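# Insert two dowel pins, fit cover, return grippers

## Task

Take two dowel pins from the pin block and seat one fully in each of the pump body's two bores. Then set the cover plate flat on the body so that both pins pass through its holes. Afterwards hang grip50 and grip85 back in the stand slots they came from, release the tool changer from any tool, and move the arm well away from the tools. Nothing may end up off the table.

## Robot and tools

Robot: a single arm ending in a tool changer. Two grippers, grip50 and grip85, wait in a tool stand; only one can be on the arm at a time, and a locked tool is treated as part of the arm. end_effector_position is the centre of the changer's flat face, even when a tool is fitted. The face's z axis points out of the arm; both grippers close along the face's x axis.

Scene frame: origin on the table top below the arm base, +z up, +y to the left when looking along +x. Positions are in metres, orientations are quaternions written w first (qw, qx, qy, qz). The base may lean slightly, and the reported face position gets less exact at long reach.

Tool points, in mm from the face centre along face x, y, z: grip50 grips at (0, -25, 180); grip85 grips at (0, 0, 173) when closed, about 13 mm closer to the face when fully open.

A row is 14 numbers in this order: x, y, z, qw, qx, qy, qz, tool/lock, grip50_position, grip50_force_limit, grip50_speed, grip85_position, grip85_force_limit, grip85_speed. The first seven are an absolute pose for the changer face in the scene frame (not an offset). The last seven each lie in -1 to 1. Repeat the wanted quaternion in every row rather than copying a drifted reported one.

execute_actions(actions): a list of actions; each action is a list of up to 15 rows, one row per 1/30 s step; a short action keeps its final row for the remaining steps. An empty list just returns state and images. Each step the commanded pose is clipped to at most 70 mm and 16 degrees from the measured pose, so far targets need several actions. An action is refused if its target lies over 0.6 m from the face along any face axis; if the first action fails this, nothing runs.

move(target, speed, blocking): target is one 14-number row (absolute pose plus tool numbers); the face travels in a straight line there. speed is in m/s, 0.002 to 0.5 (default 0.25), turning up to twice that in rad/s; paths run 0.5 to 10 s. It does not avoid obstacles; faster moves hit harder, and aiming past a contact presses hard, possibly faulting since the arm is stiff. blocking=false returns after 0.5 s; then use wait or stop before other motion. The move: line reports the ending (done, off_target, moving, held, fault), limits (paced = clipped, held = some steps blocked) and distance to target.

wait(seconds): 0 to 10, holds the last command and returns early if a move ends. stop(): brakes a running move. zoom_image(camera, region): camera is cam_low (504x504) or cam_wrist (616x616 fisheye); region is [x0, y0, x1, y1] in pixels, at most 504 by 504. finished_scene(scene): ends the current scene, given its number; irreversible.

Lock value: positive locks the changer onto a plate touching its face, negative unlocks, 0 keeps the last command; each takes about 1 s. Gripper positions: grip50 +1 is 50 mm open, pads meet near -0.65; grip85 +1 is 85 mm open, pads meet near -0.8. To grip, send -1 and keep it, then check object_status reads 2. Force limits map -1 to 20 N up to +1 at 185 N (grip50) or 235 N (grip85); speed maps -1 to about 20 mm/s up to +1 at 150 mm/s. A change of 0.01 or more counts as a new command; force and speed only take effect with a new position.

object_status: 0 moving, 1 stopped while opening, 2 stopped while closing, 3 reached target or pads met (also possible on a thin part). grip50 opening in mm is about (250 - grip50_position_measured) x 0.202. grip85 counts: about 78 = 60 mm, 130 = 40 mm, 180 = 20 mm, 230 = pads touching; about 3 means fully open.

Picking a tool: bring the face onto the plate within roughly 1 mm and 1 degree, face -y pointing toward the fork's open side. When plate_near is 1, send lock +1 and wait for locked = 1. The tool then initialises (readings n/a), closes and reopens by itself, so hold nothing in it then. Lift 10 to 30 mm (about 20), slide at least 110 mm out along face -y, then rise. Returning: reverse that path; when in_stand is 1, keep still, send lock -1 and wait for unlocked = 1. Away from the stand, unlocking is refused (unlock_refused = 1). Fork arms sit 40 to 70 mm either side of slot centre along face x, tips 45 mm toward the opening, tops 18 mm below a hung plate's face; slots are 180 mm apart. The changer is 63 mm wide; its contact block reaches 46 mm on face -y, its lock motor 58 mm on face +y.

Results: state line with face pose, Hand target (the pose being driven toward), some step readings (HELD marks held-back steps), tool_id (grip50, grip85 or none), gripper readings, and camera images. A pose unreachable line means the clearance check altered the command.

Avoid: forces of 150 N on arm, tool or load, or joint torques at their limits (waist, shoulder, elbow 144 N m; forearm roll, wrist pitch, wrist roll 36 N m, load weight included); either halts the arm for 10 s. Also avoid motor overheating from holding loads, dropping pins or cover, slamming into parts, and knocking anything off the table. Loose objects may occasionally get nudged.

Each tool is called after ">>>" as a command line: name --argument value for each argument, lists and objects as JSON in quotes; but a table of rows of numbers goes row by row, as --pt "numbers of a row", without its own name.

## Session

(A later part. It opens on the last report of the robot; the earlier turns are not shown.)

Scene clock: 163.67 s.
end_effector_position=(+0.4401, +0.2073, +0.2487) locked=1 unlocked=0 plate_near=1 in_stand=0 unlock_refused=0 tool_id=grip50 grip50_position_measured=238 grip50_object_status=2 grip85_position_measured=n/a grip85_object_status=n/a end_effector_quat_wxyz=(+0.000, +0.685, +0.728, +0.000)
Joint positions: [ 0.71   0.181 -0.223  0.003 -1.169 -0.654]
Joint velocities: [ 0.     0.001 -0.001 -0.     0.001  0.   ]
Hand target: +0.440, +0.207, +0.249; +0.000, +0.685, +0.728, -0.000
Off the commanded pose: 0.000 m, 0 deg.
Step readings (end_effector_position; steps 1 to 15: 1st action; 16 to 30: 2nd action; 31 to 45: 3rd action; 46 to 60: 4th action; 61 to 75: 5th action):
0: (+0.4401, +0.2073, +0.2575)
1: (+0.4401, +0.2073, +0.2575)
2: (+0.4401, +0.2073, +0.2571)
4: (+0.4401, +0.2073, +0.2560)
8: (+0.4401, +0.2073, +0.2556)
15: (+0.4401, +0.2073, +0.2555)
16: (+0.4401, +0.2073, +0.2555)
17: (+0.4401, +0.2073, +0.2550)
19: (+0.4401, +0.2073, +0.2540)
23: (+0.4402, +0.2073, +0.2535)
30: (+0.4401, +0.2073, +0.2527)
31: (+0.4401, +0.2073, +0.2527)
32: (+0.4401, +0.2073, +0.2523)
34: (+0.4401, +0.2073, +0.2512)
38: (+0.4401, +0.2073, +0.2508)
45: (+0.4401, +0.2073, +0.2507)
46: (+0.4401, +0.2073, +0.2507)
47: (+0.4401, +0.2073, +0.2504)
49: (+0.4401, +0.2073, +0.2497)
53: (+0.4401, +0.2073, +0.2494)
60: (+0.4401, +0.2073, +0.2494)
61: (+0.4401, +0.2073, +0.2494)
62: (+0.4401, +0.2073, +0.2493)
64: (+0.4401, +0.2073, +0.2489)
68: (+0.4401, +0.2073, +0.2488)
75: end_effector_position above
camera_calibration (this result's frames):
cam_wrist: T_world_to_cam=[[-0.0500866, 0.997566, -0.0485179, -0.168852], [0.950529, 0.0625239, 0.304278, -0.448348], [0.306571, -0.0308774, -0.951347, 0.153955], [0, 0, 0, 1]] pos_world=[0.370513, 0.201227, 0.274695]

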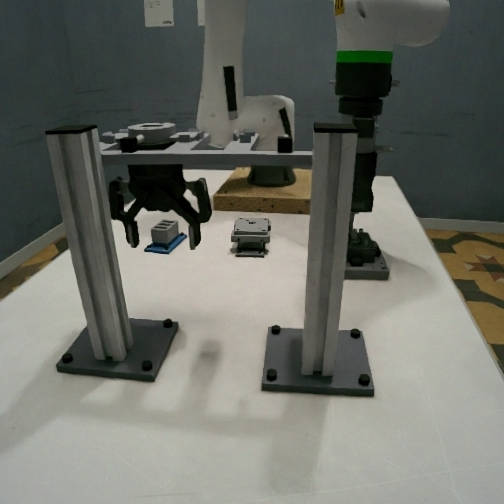

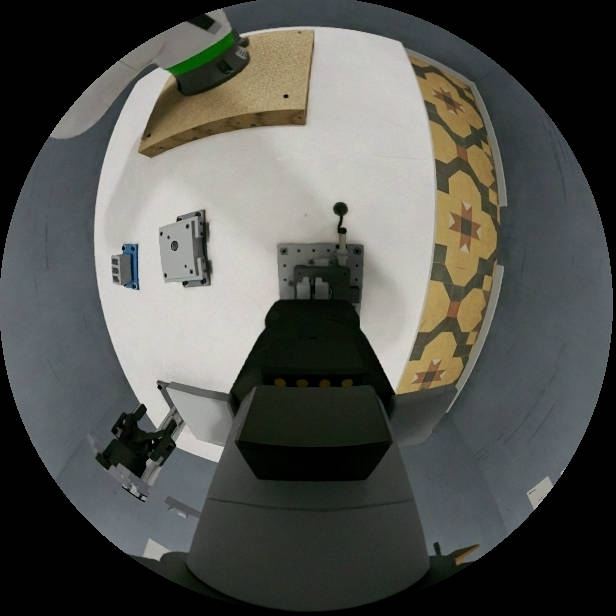

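Slight contact; one more step, release, return tool.

>>> execute_actions --actions '[[[0.4401,0.2073,0.2483,0,0.6852,0.7284,0,0,-1,-0.3,-0.8,1,0,0]],[[0.4401,0.2073,0.2488,0,0.6852,0.7284,0,0,-0.4,-0.3,-0.3,1,0,0]]]'

>>> move --target '[0.4401,0.2073,0.28,0,0.6852,0.7284,0,0,-0.4,-0.3,-0.3,1,0,0]' --speed 0.1

>>> move --target '[0.5266,0.0906,0.3217,0,0.6884,0.7254,0,0,1,0,0,1,0,0]' --speed 0.2

>>> zoom_image --camera "cam_wrist" --region '[225,160,425,290]'

>>> move --target '[0.6564,0.0974,0.3217,0,0.6884,0.7254,0,0,1,0,0,1,0,0]' --speed 0.13

>>> move --target '[0.6564,0.0974,0.3020,0,0.6884,0.7254,0,0,1,0,0,1,0,0]' --speed 0.025

Scene clock: 170.60 s.
end_effector_position=(+0.4401, +0.2072, +0.2487) locked=1 unlocked=0 plate_near=1 in_stand=0 unlock_refused=0 tool_id=grip50 grip50_position_measured=212 grip50_object_status=3 grip85_position_measured=n/a grip85_object_status=n/a end_effector_quat_wxyz=(-0.000, +0.685, +0.728, -0.000)
Joint positions: [ 0.71   0.181 -0.223  0.003 -1.169 -0.654]
Joint velocities: [ 0.    -0.002  0.     0.    -0.001  0.   ]
Hand target: +0.440, +0.207, +0.249; -0.000, +0.685, +0.728, -0.000
Off the commanded pose: 0.000 m, 0 deg.
Step readings (end_effector_position; steps 1 to 15: 1st action; 16 to 30: 2nd action):
0: (+0.4401, +0.2073, +0.2487)
1: (+0.4401, +0.2073, +0.2487)
2: (+0.4401, +0.2073, +0.2486)
4: (+0.4401, +0.2073, +0.2485)
8: (+0.4401, +0.2073, +0.2484)
15: (+0.4401, +0.2073, +0.2483)
16: (+0.4401, +0.2073, +0.2483)
17: (+0.4402, +0.2073, +0.2480)
19: (+0.4402, +0.2073, +0.2480)
23: (+0.4401, +0.2072, +0.2483)
30: end_effector_position above
camera_calibration (this result's frames):
cam_wrist: T_world_to_cam=[[-0.0499713, 0.997564, -0.0486705, -0.168805], [0.950594, 0.0624547, 0.30409, -0.44831], [0.306389, -0.0310701, -0.951399, 0.154057], [0, 0, 0, 1]] pos_world=[0.370524, 0.201179, 0.274681]

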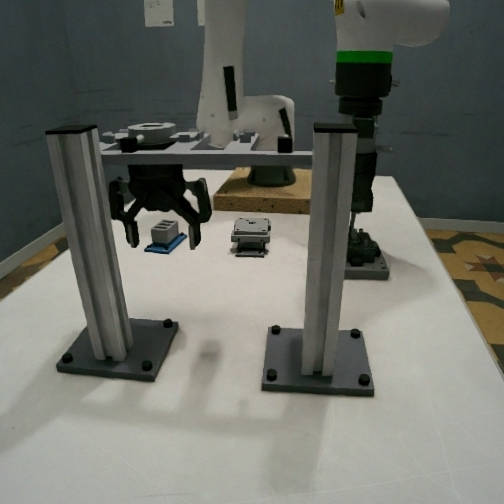

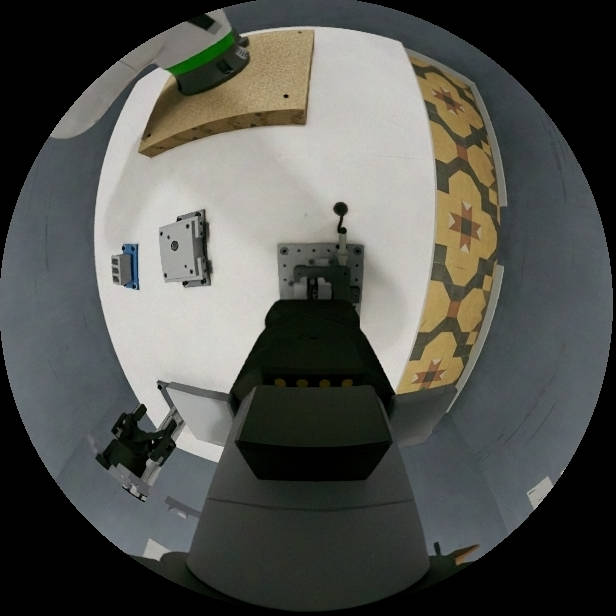

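Scene clock: 171.40 s.
end_effector_position=(+0.4401, +0.2073, +0.2799) locked=1 unlocked=0 plate_near=1 in_stand=0 unlock_refused=0 tool_id=grip50 grip50_position_measured=212 grip50_object_status=3 grip85_position_measured=n/a grip85_object_status=n/a end_effector_quat_wxyz=(+0.000, +0.685, +0.728, -0.000)
Joint positions: [ 0.71   0.153 -0.178  0.003 -1.242 -0.654]
Joint velocities: [-0.    -0.001  0.002 -0.001 -0.002  0.   ]
Hand target: +0.440, +0.207, +0.280; -0.000, +0.685, +0.728, +0.000
Off the commanded pose: 0.000 m, 0 deg.
move: done
camera_calibration (this result's frames):
cam_wrist: T_world_to_cam=[[-0.050042, 0.997563, -0.0486298, -0.167311], [0.950531, 0.0625156, 0.304273, -0.457841], [0.306571, -0.0309977, -0.951343, 0.183635], [0, 0, 0, 1]] pos_world=[0.370522, 0.201218, 0.305872]

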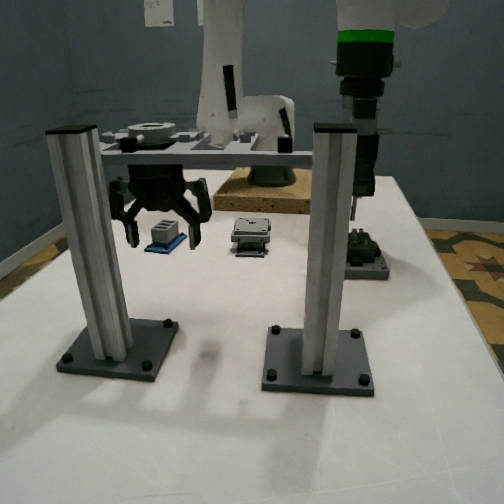

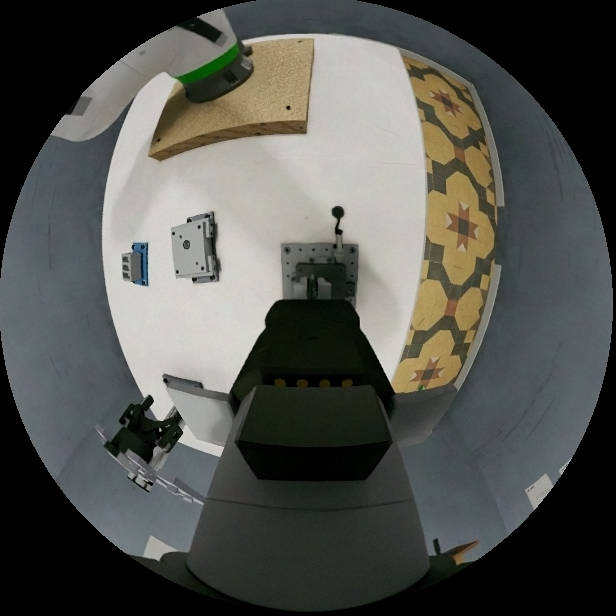

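Scene clock: 172.63 s.
end_effector_position=(+0.5263, +0.0906, +0.3217) locked=1 unlocked=0 plate_near=1 in_stand=0 unlock_refused=0 tool_id=grip50 grip50_position_measured=3 grip50_object_status=3 grip85_position_measured=n/a grip85_object_status=n/a end_effector_quat_wxyz=(+0.000, +0.688, +0.725, -0.000)
Joint positions: [ 0.416  0.24   0.028  0.004 -1.359 -0.368]
Joint velocities: [-0.002  0.002  0.003 -0.001 -0.003  0.002]
Hand target: +0.526, +0.091, +0.322; +0.000, +0.688, +0.725, -0.000
Off the commanded pose: 0.000 m, 0 deg.
move: done
camera_calibration (this result's frames):
cam_wrist: T_world_to_cam=[[-0.0413569, 0.997949, -0.0488584, -0.0491365], [0.950968, 0.054317, 0.304483, -0.544775], [0.306512, -0.0338704, -0.951264, 0.193636], [0, 0, 0, 1]] pos_world=[0.45668, 0.0851848, 0.347673]

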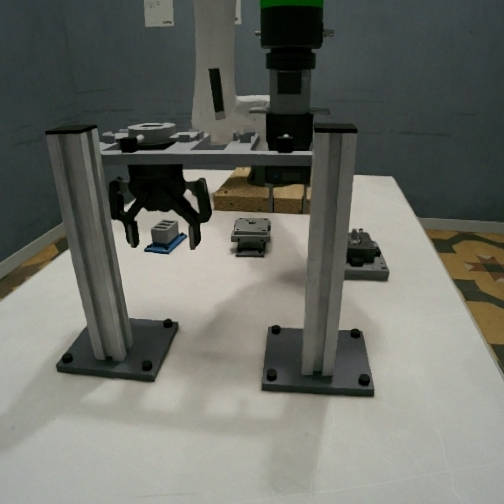

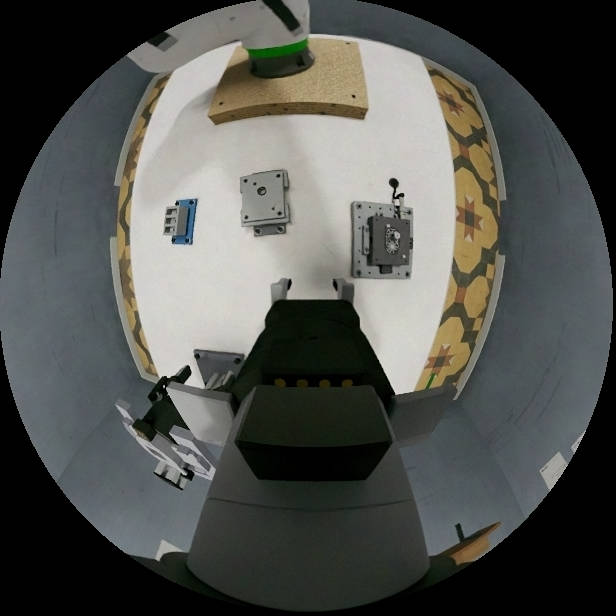

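Region (225, 160, 425, 290) of cam_wrist's 616x616 image, scaled by 2.520, with more detail than that image has; it fills the top 328 rows of this view, and the rest is white.

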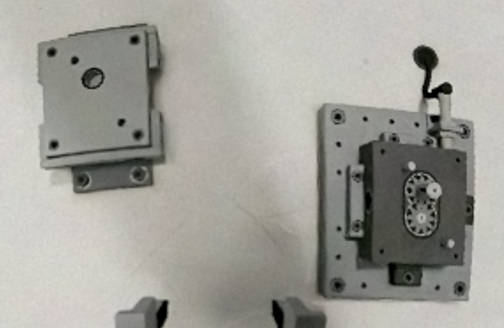

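Scene clock: 174.10 s.
end_effector_position=(+0.6564, +0.0973, +0.3219) locked=1 unlocked=0 plate_near=1 in_stand=0 unlock_refused=0 tool_id=grip50 grip50_position_measured=3 grip50_object_status=3 grip85_position_measured=n/a grip85_object_status=n/a end_effector_quat_wxyz=(+0.000, +0.688, +0.725, +0.000)
Joint positions: [ 0.343  0.573  0.488  0.004 -1.486 -0.295]
Joint velocities: [-0.     0.002  0.004 -0.002 -0.003  0.   ]
Hand target: +0.656, +0.097, +0.322; +0.000, +0.688, +0.725, -0.000
Off the commanded pose: 0.000 m, 0 deg.
move: done
camera_calibration (this result's frames):
cam_wrist: T_world_to_cam=[[-0.0413364, 0.997961, -0.0486273, -0.0504351], [0.951014, 0.054222, 0.304355, -0.668897], [0.306371, -0.0336644, -0.951317, 0.154233], [0, 0, 0, 1]] pos_world=[0.586794, 0.0917934, 0.347854]

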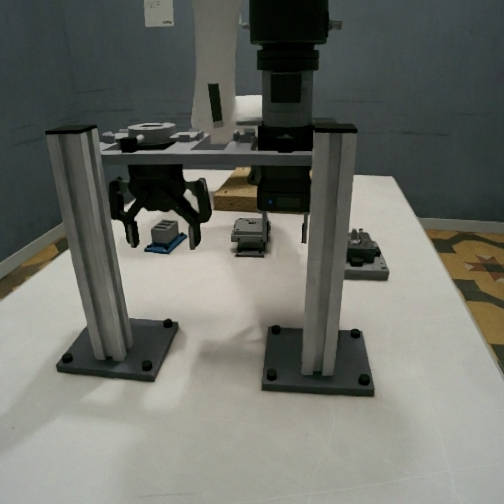

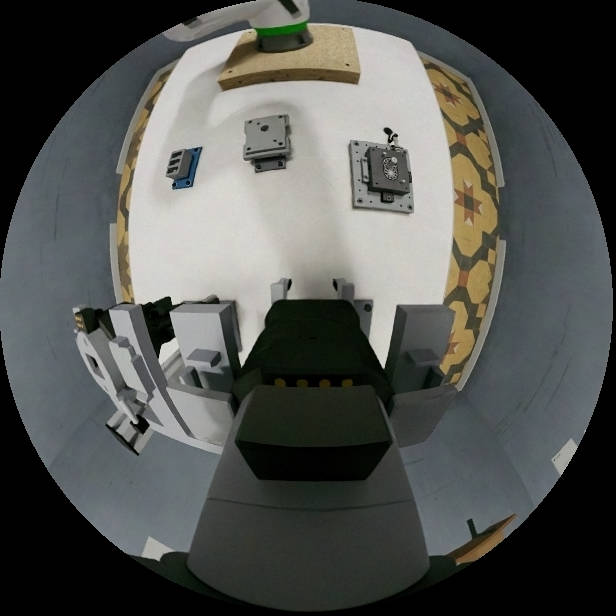

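Scene clock: 175.17 s.
end_effector_position=(+0.6564, +0.0973, +0.3021) locked=1 unlocked=0 plate_near=1 in_stand=1 unlock_refused=0 tool_id=grip50 grip50_position_measured=3 grip50_object_status=3 grip85_position_measured=n/a grip85_object_status=n/a end_effector_quat_wxyz=(-0.000, +0.688, +0.725, +0.000)
Joint positions: [ 0.343  0.579  0.45   0.003 -1.443 -0.295]
Joint velocities: [ 0.     0.    -0.003  0.001  0.003 -0.001]
Hand target: +0.656, +0.097, +0.302; -0.000, +0.688, +0.725, -0.000
Off the commanded pose: 0.000 m, 0 deg.
move: done
camera_calibration (this result's frames):
cam_wrist: T_world_to_cam=[[-0.0412102, 0.997972, -0.0485099, -0.0516053], [0.951066, 0.054061, 0.304222, -0.662814], [0.306227, -0.0335991, -0.951365, 0.135499], [0, 0, 0, 1]] pos_world=[0.58676, 0.0918857, 0.328048]

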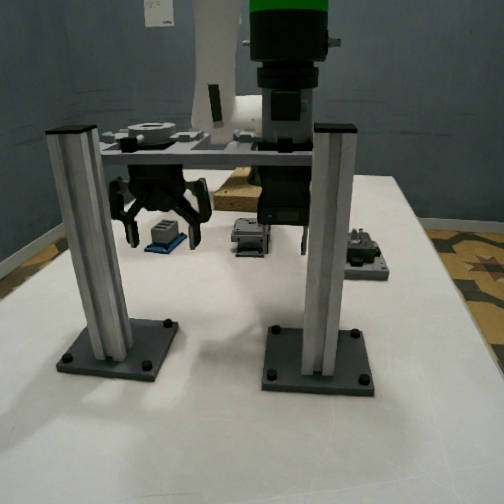

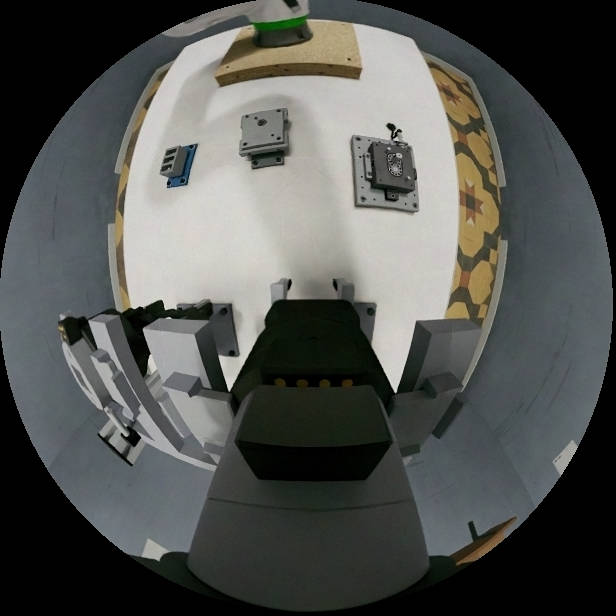

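>>> execute_actions --actions '[]'

Scene clock: 188.47 s.
end_effector_position=(+0.6564, +0.0974, +0.3020) locked=1 unlocked=0 plate_near=1 in_stand=1 unlock_refused=0 tool_id=grip50 grip50_position_measured=3 grip50_object_status=3 grip85_position_measured=n/a grip85_object_status=n/a end_effector_quat_wxyz=(-0.000, +0.688, +0.725, -0.000)
Joint positions: [ 0.343  0.579  0.45   0.003 -1.443 -0.295]
Joint velocities: [ 0.     0.    -0.001 -0.    -0.001  0.   ]
Hand target: +0.656, +0.097, +0.302; -0.000, +0.688, +0.725, -0.000
Off the commanded pose: 0.000 m, 0 deg.
camera_calibration (this result's frames):
cam_wrist: T_world_to_cam=[[-0.0413084, 0.997966, -0.0485467, -0.0515894], [0.951057, 0.0541662, 0.30423, -0.662794], [0.306241, -0.0336034, -0.951361, 0.135415], [0, 0, 0, 1]] pos_world=[0.586755, 0.0919359, 0.327966]

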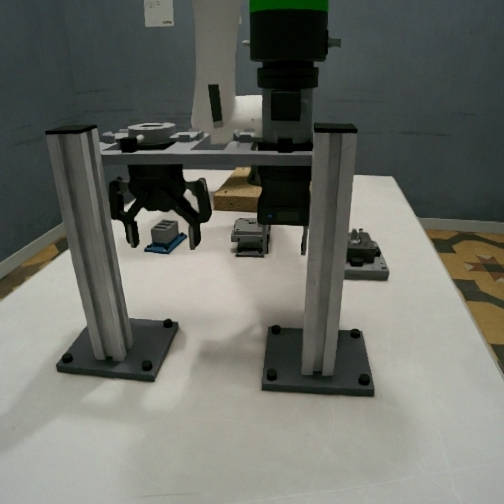

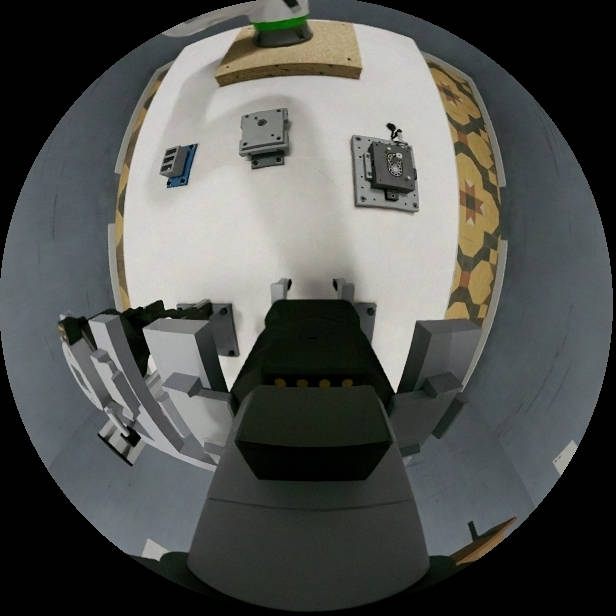

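>>> execute_actions --actions '[[[0.6564,0.0974,0.3019,0,0.6884,0.7254,0,-1,1,0,0,1,0,0]],[[0.6564,0.0974,0.3019,0,0.6884,0.7254,0,-1,1,0,0,1,0,0]]]'

>>> wait --seconds 0.3

Scene clock: 192.23 s.
end_effector_position=(+0.6564, +0.0974, +0.3018) locked=0 unlocked=1 plate_near=1 in_stand=1 unlock_refused=0 tool_id=none grip50_position_measured=n/a grip50_object_status=n/a grip85_position_measured=n/a grip85_object_status=n/a end_effector_quat_wxyz=(-0.000, +0.688, +0.725, -0.000)
Joint positions: [ 0.343  0.579  0.45   0.003 -1.442 -0.295]
Joint velocities: [ 0.  0. -0. -0. -0.  0.]
Hand target: +0.656, +0.097, +0.302; -0.000, +0.688, +0.725, -0.000
Off the commanded pose: 0.000 m, 0 deg.
Step readings (end_effector_position; steps 1 to 15: 1st action; 16 to 30: 2nd action):
0: (+0.6564, +0.0974, +0.3020)
1: (+0.6564, +0.0974, +0.3019)
2: (+0.6564, +0.0974, +0.3019)
4: (+0.6564, +0.0974, +0.3018)
8: (+0.6564, +0.0974, +0.3018)
15: (+0.6564, +0.0974, +0.3018)
16: (+0.6564, +0.0974, +0.3018)
17: (+0.6564, +0.0974, +0.3018)
19: (+0.6564, +0.0974, +0.3018)
23: (+0.6564, +0.0974, +0.3018)
30: end_effector_position above
camera_calibration (this result's frames):
cam_wrist: T_world_to_cam=[[-0.0413141, 0.997965, -0.0485764, -0.0515861], [0.951078, 0.0541783, 0.304162, -0.66275], [0.306175, -0.0336338, -0.951381, 0.135319], [0, 0, 0, 1]] pos_world=[0.586765, 0.091939, 0.327817]

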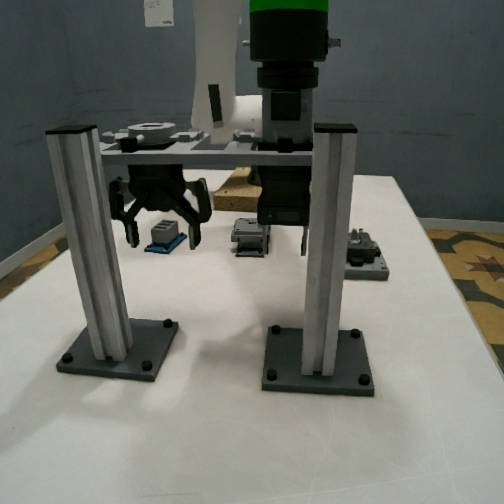

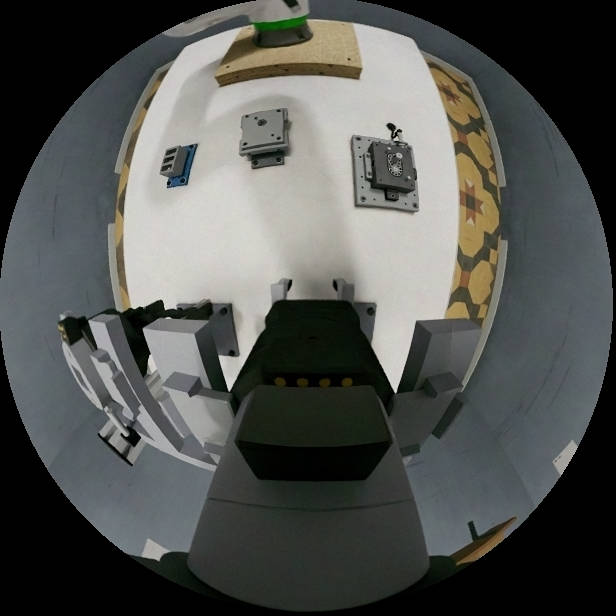

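Scene clock: 192.53 s.
end_effector_position=(+0.6564, +0.0974, +0.3018) locked=0 unlocked=1 plate_near=1 in_stand=1 unlock_refused=0 tool_id=none grip50_position_measured=n/a grip50_object_status=n/a grip85_position_measured=n/a grip85_object_status=n/a end_effector_quat_wxyz=(-0.000, +0.688, +0.725, -0.000)
Joint positions: [ 0.343  0.579  0.45   0.003 -1.442 -0.295]
Joint velocities: [-0. -0. -0.  0. -0. -0.]
Hand target: +0.656, +0.097, +0.302; -0.000, +0.688, +0.725, -0.000
Off the commanded pose: 0.000 m, 0 deg.
wait: 0.30 s; at rest by 0.20 s
camera_calibration (this result's frames):
cam_wrist: T_world_to_cam=[[-0.041314, 0.997965, -0.0485763, -0.0515861], [0.951078, 0.0541782, 0.304162, -0.66275], [0.306175, -0.0336337, -0.951381, 0.135318], [0, 0, 0, 1]] pos_world=[0.586765, 0.091939, 0.327817]

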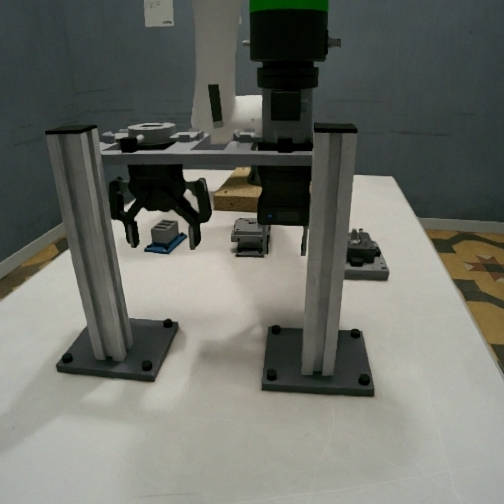

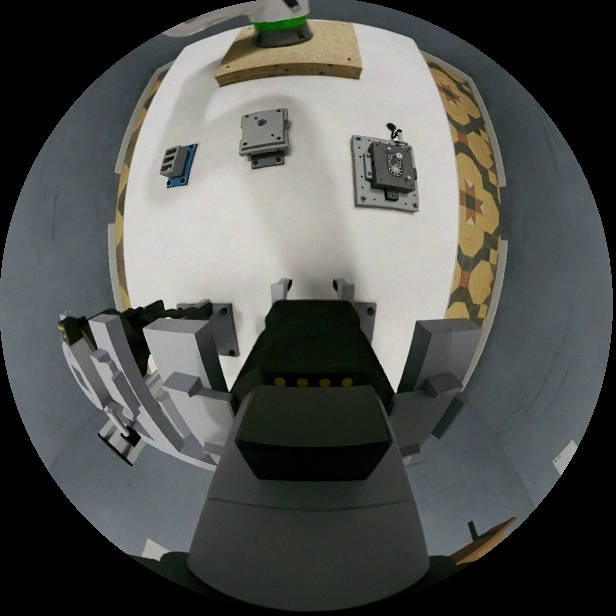

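>>> move --target '[0.6564,0.0974,0.316,0,0.6884,0.7254,0,0,1,0,0,1,0,0]' --speed 0.04

>>> zoom_image --camera "cam_wrist" --region '[246,310,386,410]'

>>> move --target '[0.6566,0.0934,0.335,0,0.6884,0.7254,0,0,1,0,0,1,0,0]' --speed 0.1

>>> move --target '[0.6658,-0.0823,0.335,0,0.6884,0.7254,0,0,1,0,0,1,0,0]' --speed 0.25

>>> move --target '[0.6658,-0.0823,0.316,0,0.6884,0.7254,0,0,1,0,0,1,0,0]' --speed 0.04

>>> zoom_image --camera "cam_wrist" --region '[246,310,386,410]'

Scene clock: 198.57 s.
end_effector_position=(+0.6564, +0.0974, +0.3159) locked=0 unlocked=1 plate_near=0 in_stand=0 unlock_refused=0 tool_id=none grip50_position_measured=n/a grip50_object_status=n/a grip85_position_measured=n/a grip85_object_status=n/a end_effector_quat_wxyz=(+0.000, +0.688, +0.725, -0.000)
Joint positions: [ 0.343  0.574  0.476  0.003 -1.473 -0.295]
Joint velocities: [ 0.    -0.001  0.002  0.    -0.003 -0.   ]
Hand target: +0.656, +0.097, +0.316; +0.000, +0.688, +0.725, +0.000
Off the commanded pose: 0.000 m, 0 deg.
move: done
camera_calibration (this result's frames):
cam_wrist: T_world_to_cam=[[-0.0412822, 0.997967, -0.0485655, -0.050924], [0.951057, 0.0541471, 0.304233, -0.667035], [0.306244, -0.0336291, -0.951359, 0.148669], [0, 0, 0, 1]] pos_world=[0.586757, 0.0919381, 0.341898]

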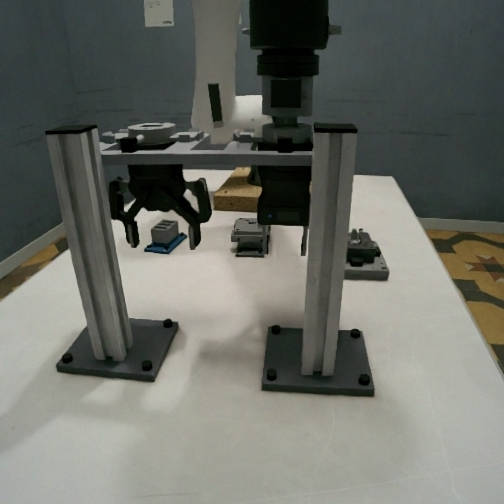

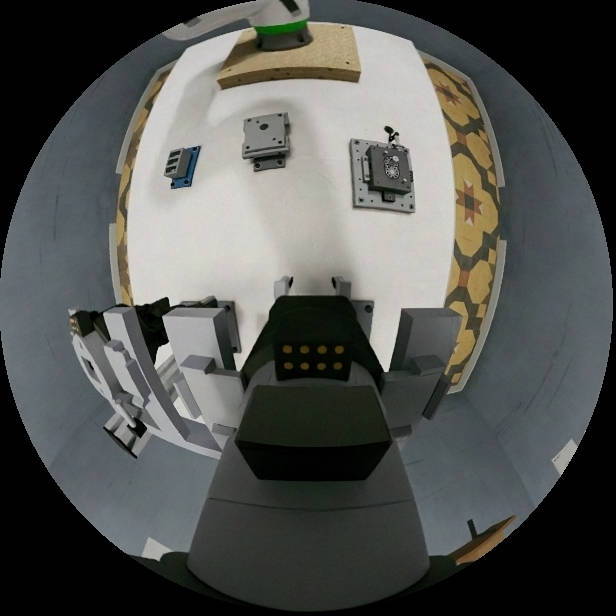

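Region (246, 310, 386, 410) of cam_wrist's 616x616 image, scaled by 3.600, with more detail than that image has; it fills the top 360 rows of this view, and the rest is white.

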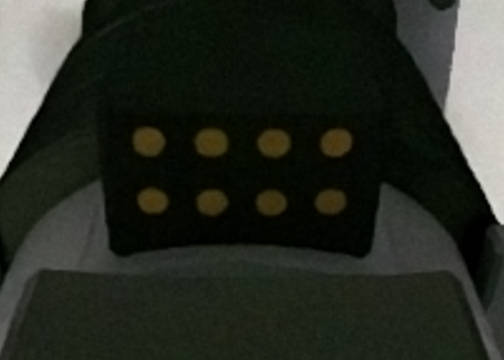

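Scene clock: 199.33 s.
end_effector_position=(+0.6566, +0.0934, +0.3349) locked=0 unlocked=1 plate_near=0 in_stand=0 unlock_refused=0 tool_id=none grip50_position_measured=n/a grip50_object_status=n/a grip85_position_measured=n/a grip85_object_status=n/a end_effector_quat_wxyz=(+0.000, +0.688, +0.725, -0.000)
Joint positions: [ 0.338  0.569  0.512  0.003 -1.515 -0.289]
Joint velocities: [-0.    -0.     0.002 -0.001 -0.002 -0.   ]
Hand target: +0.657, +0.093, +0.335; +0.000, +0.688, +0.725, -0.000
Off the commanded pose: 0.000 m, 0 deg.
move: done
camera_calibration (this result's frames):
cam_wrist: T_world_to_cam=[[-0.0413277, 0.997964, -0.0485692, -0.0459846], [0.951051, 0.054192, 0.304244, -0.672787], [0.306257, -0.0336181, -0.951355, 0.166541], [0, 0, 0, 1]] pos_world=[0.58695, 0.0879495, 0.360898]

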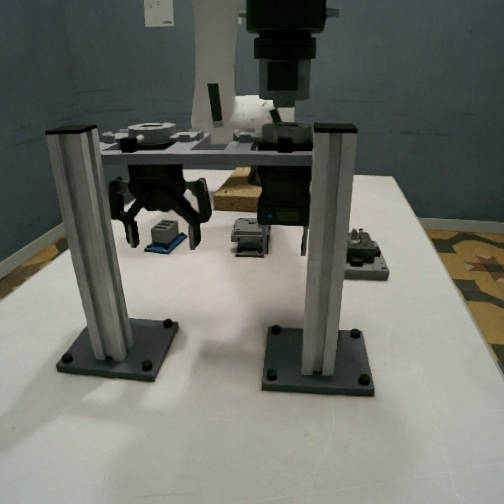

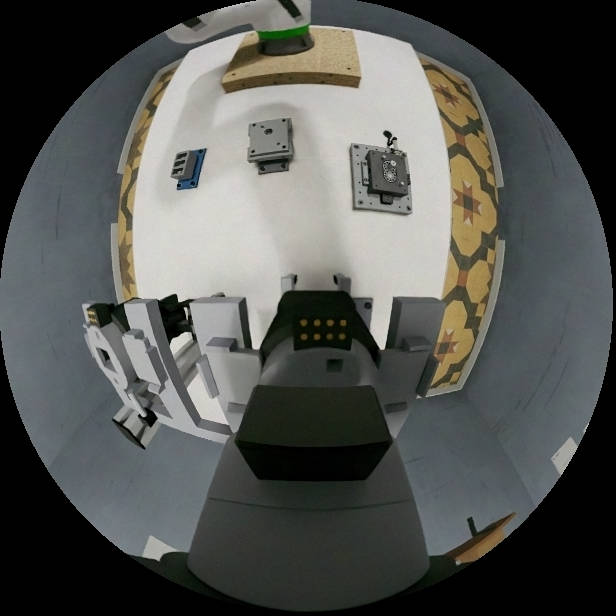

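Scene clock: 200.53 s.
end_effector_position=(+0.6655, -0.0821, +0.3350) locked=0 unlocked=1 plate_near=0 in_stand=0 unlock_refused=0 tool_id=none grip50_position_measured=n/a grip50_object_status=n/a grip85_position_measured=n/a grip85_object_status=n/a end_effector_quat_wxyz=(+0.000, +0.688, +0.725, -0.000)
Joint positions: [ 0.071  0.589  0.544  0.004 -1.525 -0.023]
Joint velocities: [-0.002  0.002  0.003  0.    -0.002  0.002]
Hand target: +0.666, -0.082, +0.335; +0.000, +0.688, +0.725, -0.000
Off the commanded pose: 0.000 m, 0 deg.
move: done
camera_calibration (this result's frames):
cam_wrist: T_world_to_cam=[[-0.0413573, 0.997948, -0.0488888, 0.129702], [0.951005, 0.0543225, 0.304365, -0.671785], [0.306396, -0.0339058, -0.9513, 0.157849], [0, 0, 0, 1]] pos_world=[0.595871, -0.087591, 0.36097]

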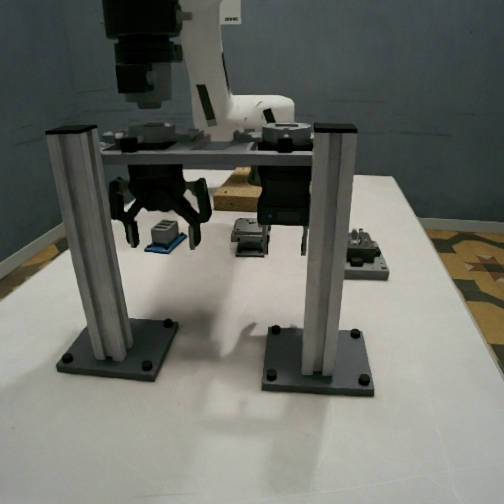

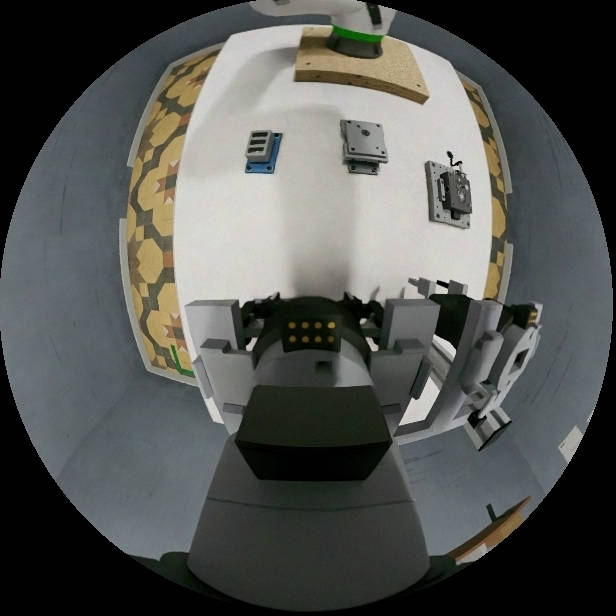

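Scene clock: 201.30 s.
end_effector_position=(+0.6658, -0.0823, +0.3161) locked=0 unlocked=1 plate_near=0 in_stand=0 unlock_refused=0 tool_id=none grip50_position_measured=n/a grip50_object_status=n/a grip85_position_measured=n/a grip85_object_status=n/a end_effector_quat_wxyz=(-0.000, +0.688, +0.725, +0.000)
Joint positions: [ 0.071  0.593  0.507  0.003 -1.484 -0.023]
Joint velocities: [-0.     0.001 -0.003 -0.002  0.003 -0.   ]
Hand target: +0.666, -0.082, +0.316; -0.000, +0.688, +0.725, -0.000
Off the commanded pose: 0.000 m, 0 deg.
move: done
camera_calibration (this result's frames):
cam_wrist: T_world_to_cam=[[-0.0413056, 0.997969, -0.0485048, 0.128793], [0.951057, 0.0541509, 0.304235, -0.666283], [0.306244, -0.0335642, -0.951361, 0.139898], [0, 0, 0, 1]] pos_world=[0.59615, -0.0877559, 0.342047]

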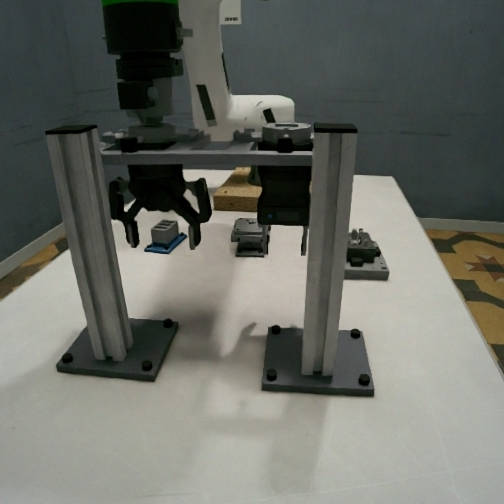

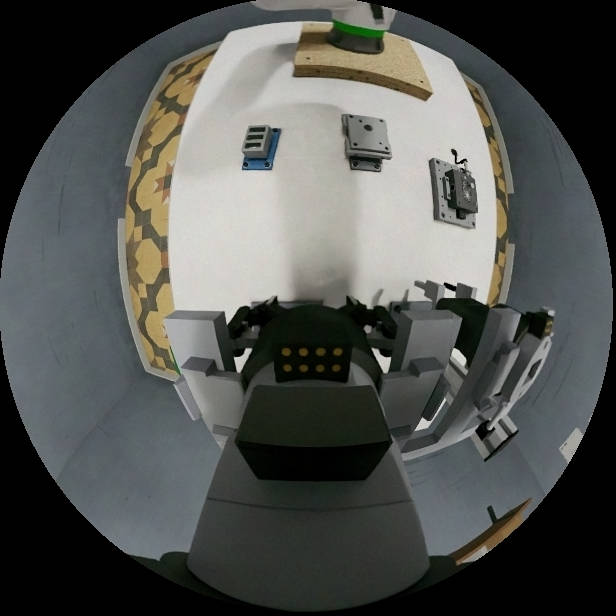

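Region (246, 310, 386, 410) of cam_wrist's 616x616 image, scaled by 3.600, with more detail than that image has; it fills the top 360 rows of this view, and the rest is white.

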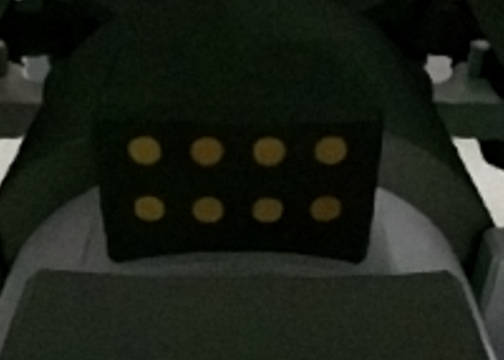

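>>> execute_actions --actions '[[[0.6661,-0.0824,0.315,0,0.6884,0.7254,0,0,1,0,0,1,0,0],[0.6664,-0.0824,0.314,0,0.6884,0.7254,0,0,1,0,0,1,0,0],[0.6667,-0.0825,0.313,0,0.6884,0.7254,0,0,1,0,0,1,0,0],[0.6668,-0.0825,0.312,0,0.6884,0.7254,0,0,1,0,0,1,0,0],[0.6668,-0.0825,0.311,0,0.6884,0.7254,0,0,1,0,0,1,0,0],[0.6668,-0.0825,0.310,0,0.6884,0.7254,0,0,1,0,0,1,0,0],[0.6668,-0.0825,0.3095,0,0.6884,0.7254,0,0,1,0,0,1,0,0]]]'

>>> move --target '[0.6668,-0.0825,0.3025,0,0.6884,0.7254,0,0,1,0,0,1,0,0]' --speed 0.006

Scene clock: 206.67 s.
end_effector_position=(+0.6668, -0.0825, +0.3096) locked=0 unlocked=1 plate_near=0 in_stand=0 unlock_refused=0 tool_id=none grip50_position_measured=n/a grip50_object_status=n/a grip85_position_measured=n/a grip85_object_status=n/a end_effector_quat_wxyz=(+0.000, +0.688, +0.725, -0.000)
Joint positions: [ 0.071  0.598  0.498  0.004 -1.471 -0.022]
Joint velocities: [ 0.     0.    -0.002  0.     0.002  0.   ]
Hand target: +0.667, -0.083, +0.310; -0.000, +0.688, +0.725, -0.000
Off the commanded pose: 0.000 m, 0 deg.
Step readings (end_effector_position):
0: (+0.6658, -0.0823, +0.3160)
1: (+0.6658, -0.0823, +0.3160)
2: (+0.6659, -0.0823, +0.3158)
4: (+0.6662, -0.0824, +0.3146)
8: (+0.6667, -0.0825, +0.3110)
15: end_effector_position above
camera_calibration (this result's frames):
cam_wrist: T_world_to_cam=[[-0.0413159, 0.997965, -0.0485639, 0.128756], [0.951055, 0.0541788, 0.304234, -0.665237], [0.306246, -0.0336173, -0.951359, 0.133369], [0, 0, 0, 1]] pos_world=[0.597154, -0.0879684, 0.335523]

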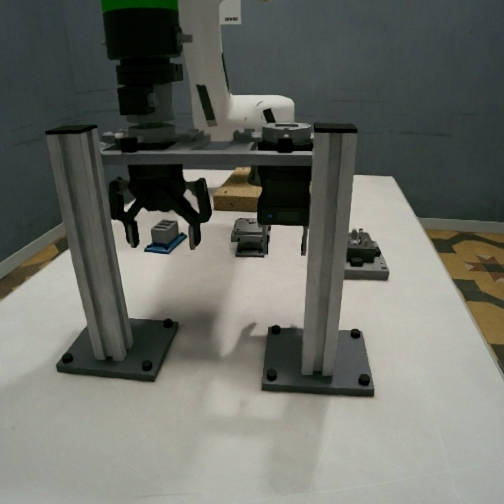

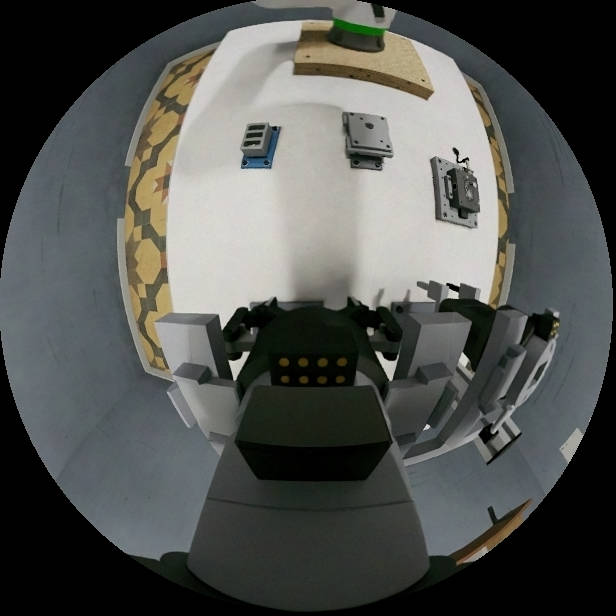

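Scene clock: 208.07 s.
end_effector_position=(+0.6668, -0.0825, +0.3025) locked=0 unlocked=1 plate_near=1 in_stand=1 unlock_refused=0 tool_id=none grip50_position_measured=n/a grip50_object_status=n/a grip85_position_measured=n/a grip85_object_status=n/a end_effector_quat_wxyz=(+0.000, +0.688, +0.725, +0.000)
Joint positions: [ 0.071  0.6    0.485  0.004 -1.456 -0.022]
Joint velocities: [ 0.    -0.    -0.001  0.001  0.002 -0.   ]
Hand target: +0.667, -0.083, +0.303; -0.000, +0.688, +0.725, -0.000
Off the commanded pose: 0.000 m, 0 deg.
move: done
camera_calibration (this result's frames):
cam_wrist: T_world_to_cam=[[-0.0413334, 0.997965, -0.0485577, 0.128422], [0.95105, 0.054194, 0.304248, -0.663107], [0.30626, -0.0336052, -0.951355, 0.126686], [0, 0, 0, 1]] pos_world=[0.597157, -0.0879671, 0.328508]

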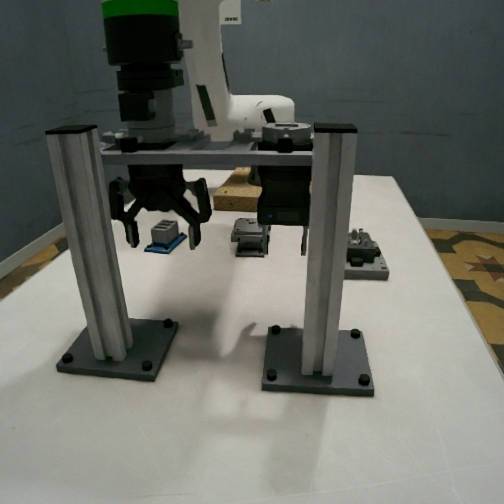

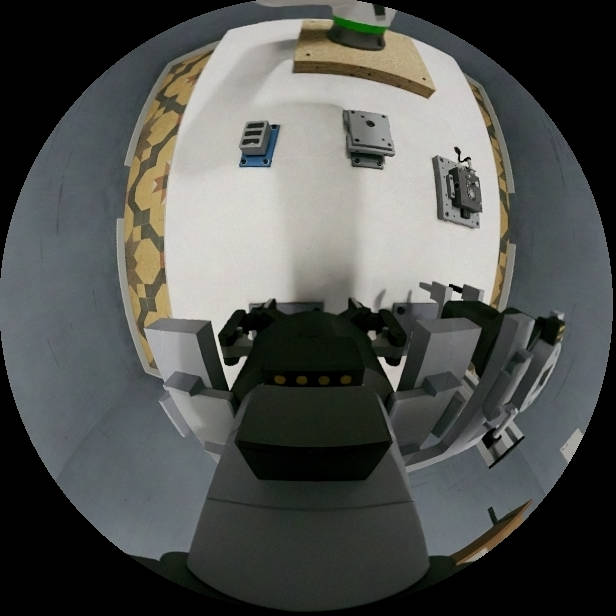

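>>> execute_actions --actions '[[[0.6668,-0.0825,0.302,0,0.6884,0.7254,0,1,1,0,0,1,0,0]],[[0.6668,-0.0825,0.302,0,0.6884,0.7254,0,1,1,0,0,1,0,0]]]'

Scene clock: 211.37 s.
end_effector_position=(+0.6668, -0.0825, +0.3019) locked=1 unlocked=0 plate_near=1 in_stand=1 unlock_refused=0 tool_id=grip85 grip50_position_measured=n/a grip50_object_status=n/a grip85_position_measured=n/a grip85_object_status=n/a end_effector_quat_wxyz=(-0.000, +0.688, +0.725, -0.000)
Joint positions: [ 0.07   0.6    0.484  0.004 -1.455 -0.022]
Joint velocities: [ 0.    -0.     0.    -0.     0.     0.001]
Hand target: +0.667, -0.083, +0.302; +0.000, +0.688, +0.725, +0.000
Off the commanded pose: 0.000 m, 0 deg.
Step readings (end_effector_position; steps 1 to 15: 1st action; 16 to 30: 2nd action):
0: (+0.6668, -0.0825, +0.3025)
1: (+0.6668, -0.0825, +0.3025)
2: (+0.6668, -0.0825, +0.3024)
4: (+0.6668, -0.0825, +0.3022)
8: (+0.6668, -0.0825, +0.3021)
15: (+0.6668, -0.0825, +0.3020)
16: (+0.6668, -0.0825, +0.3020)
17: (+0.6668, -0.0825, +0.3020)
19: (+0.6668, -0.0825, +0.3020)
23: (+0.6668, -0.0825, +0.3019)
30: end_effector_position above
camera_calibration (this result's frames):
cam_wrist: T_world_to_cam=[[-0.0413007, 0.997967, -0.048542, 0.128372], [0.951096, 0.0541532, 0.304111, -0.6629], [0.306122, -0.0336081, -0.951399, 0.126157], [0, 0, 0, 1]] pos_world=[0.597164, -0.0879729, 0.327853]

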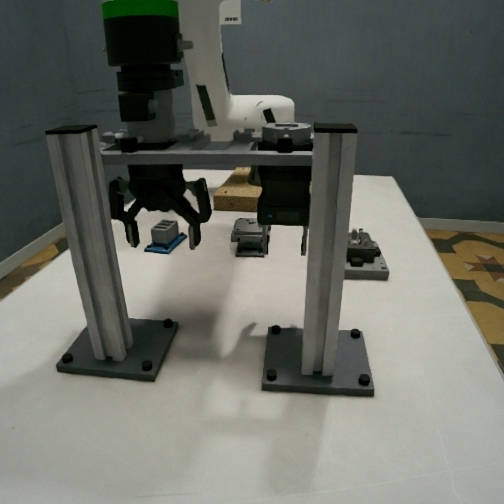

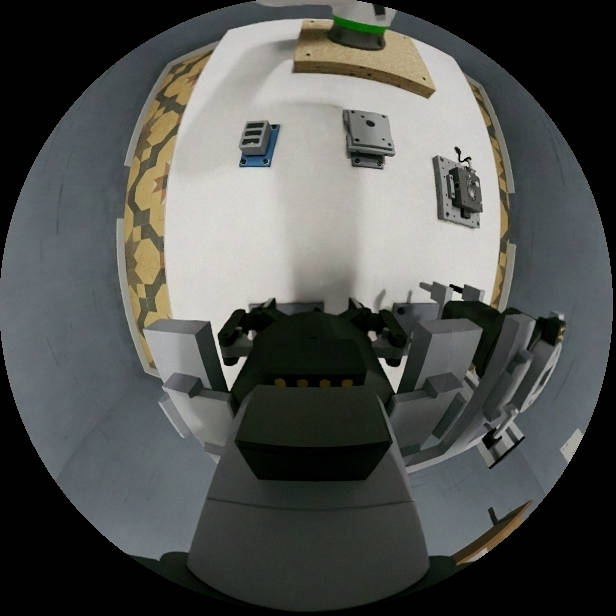

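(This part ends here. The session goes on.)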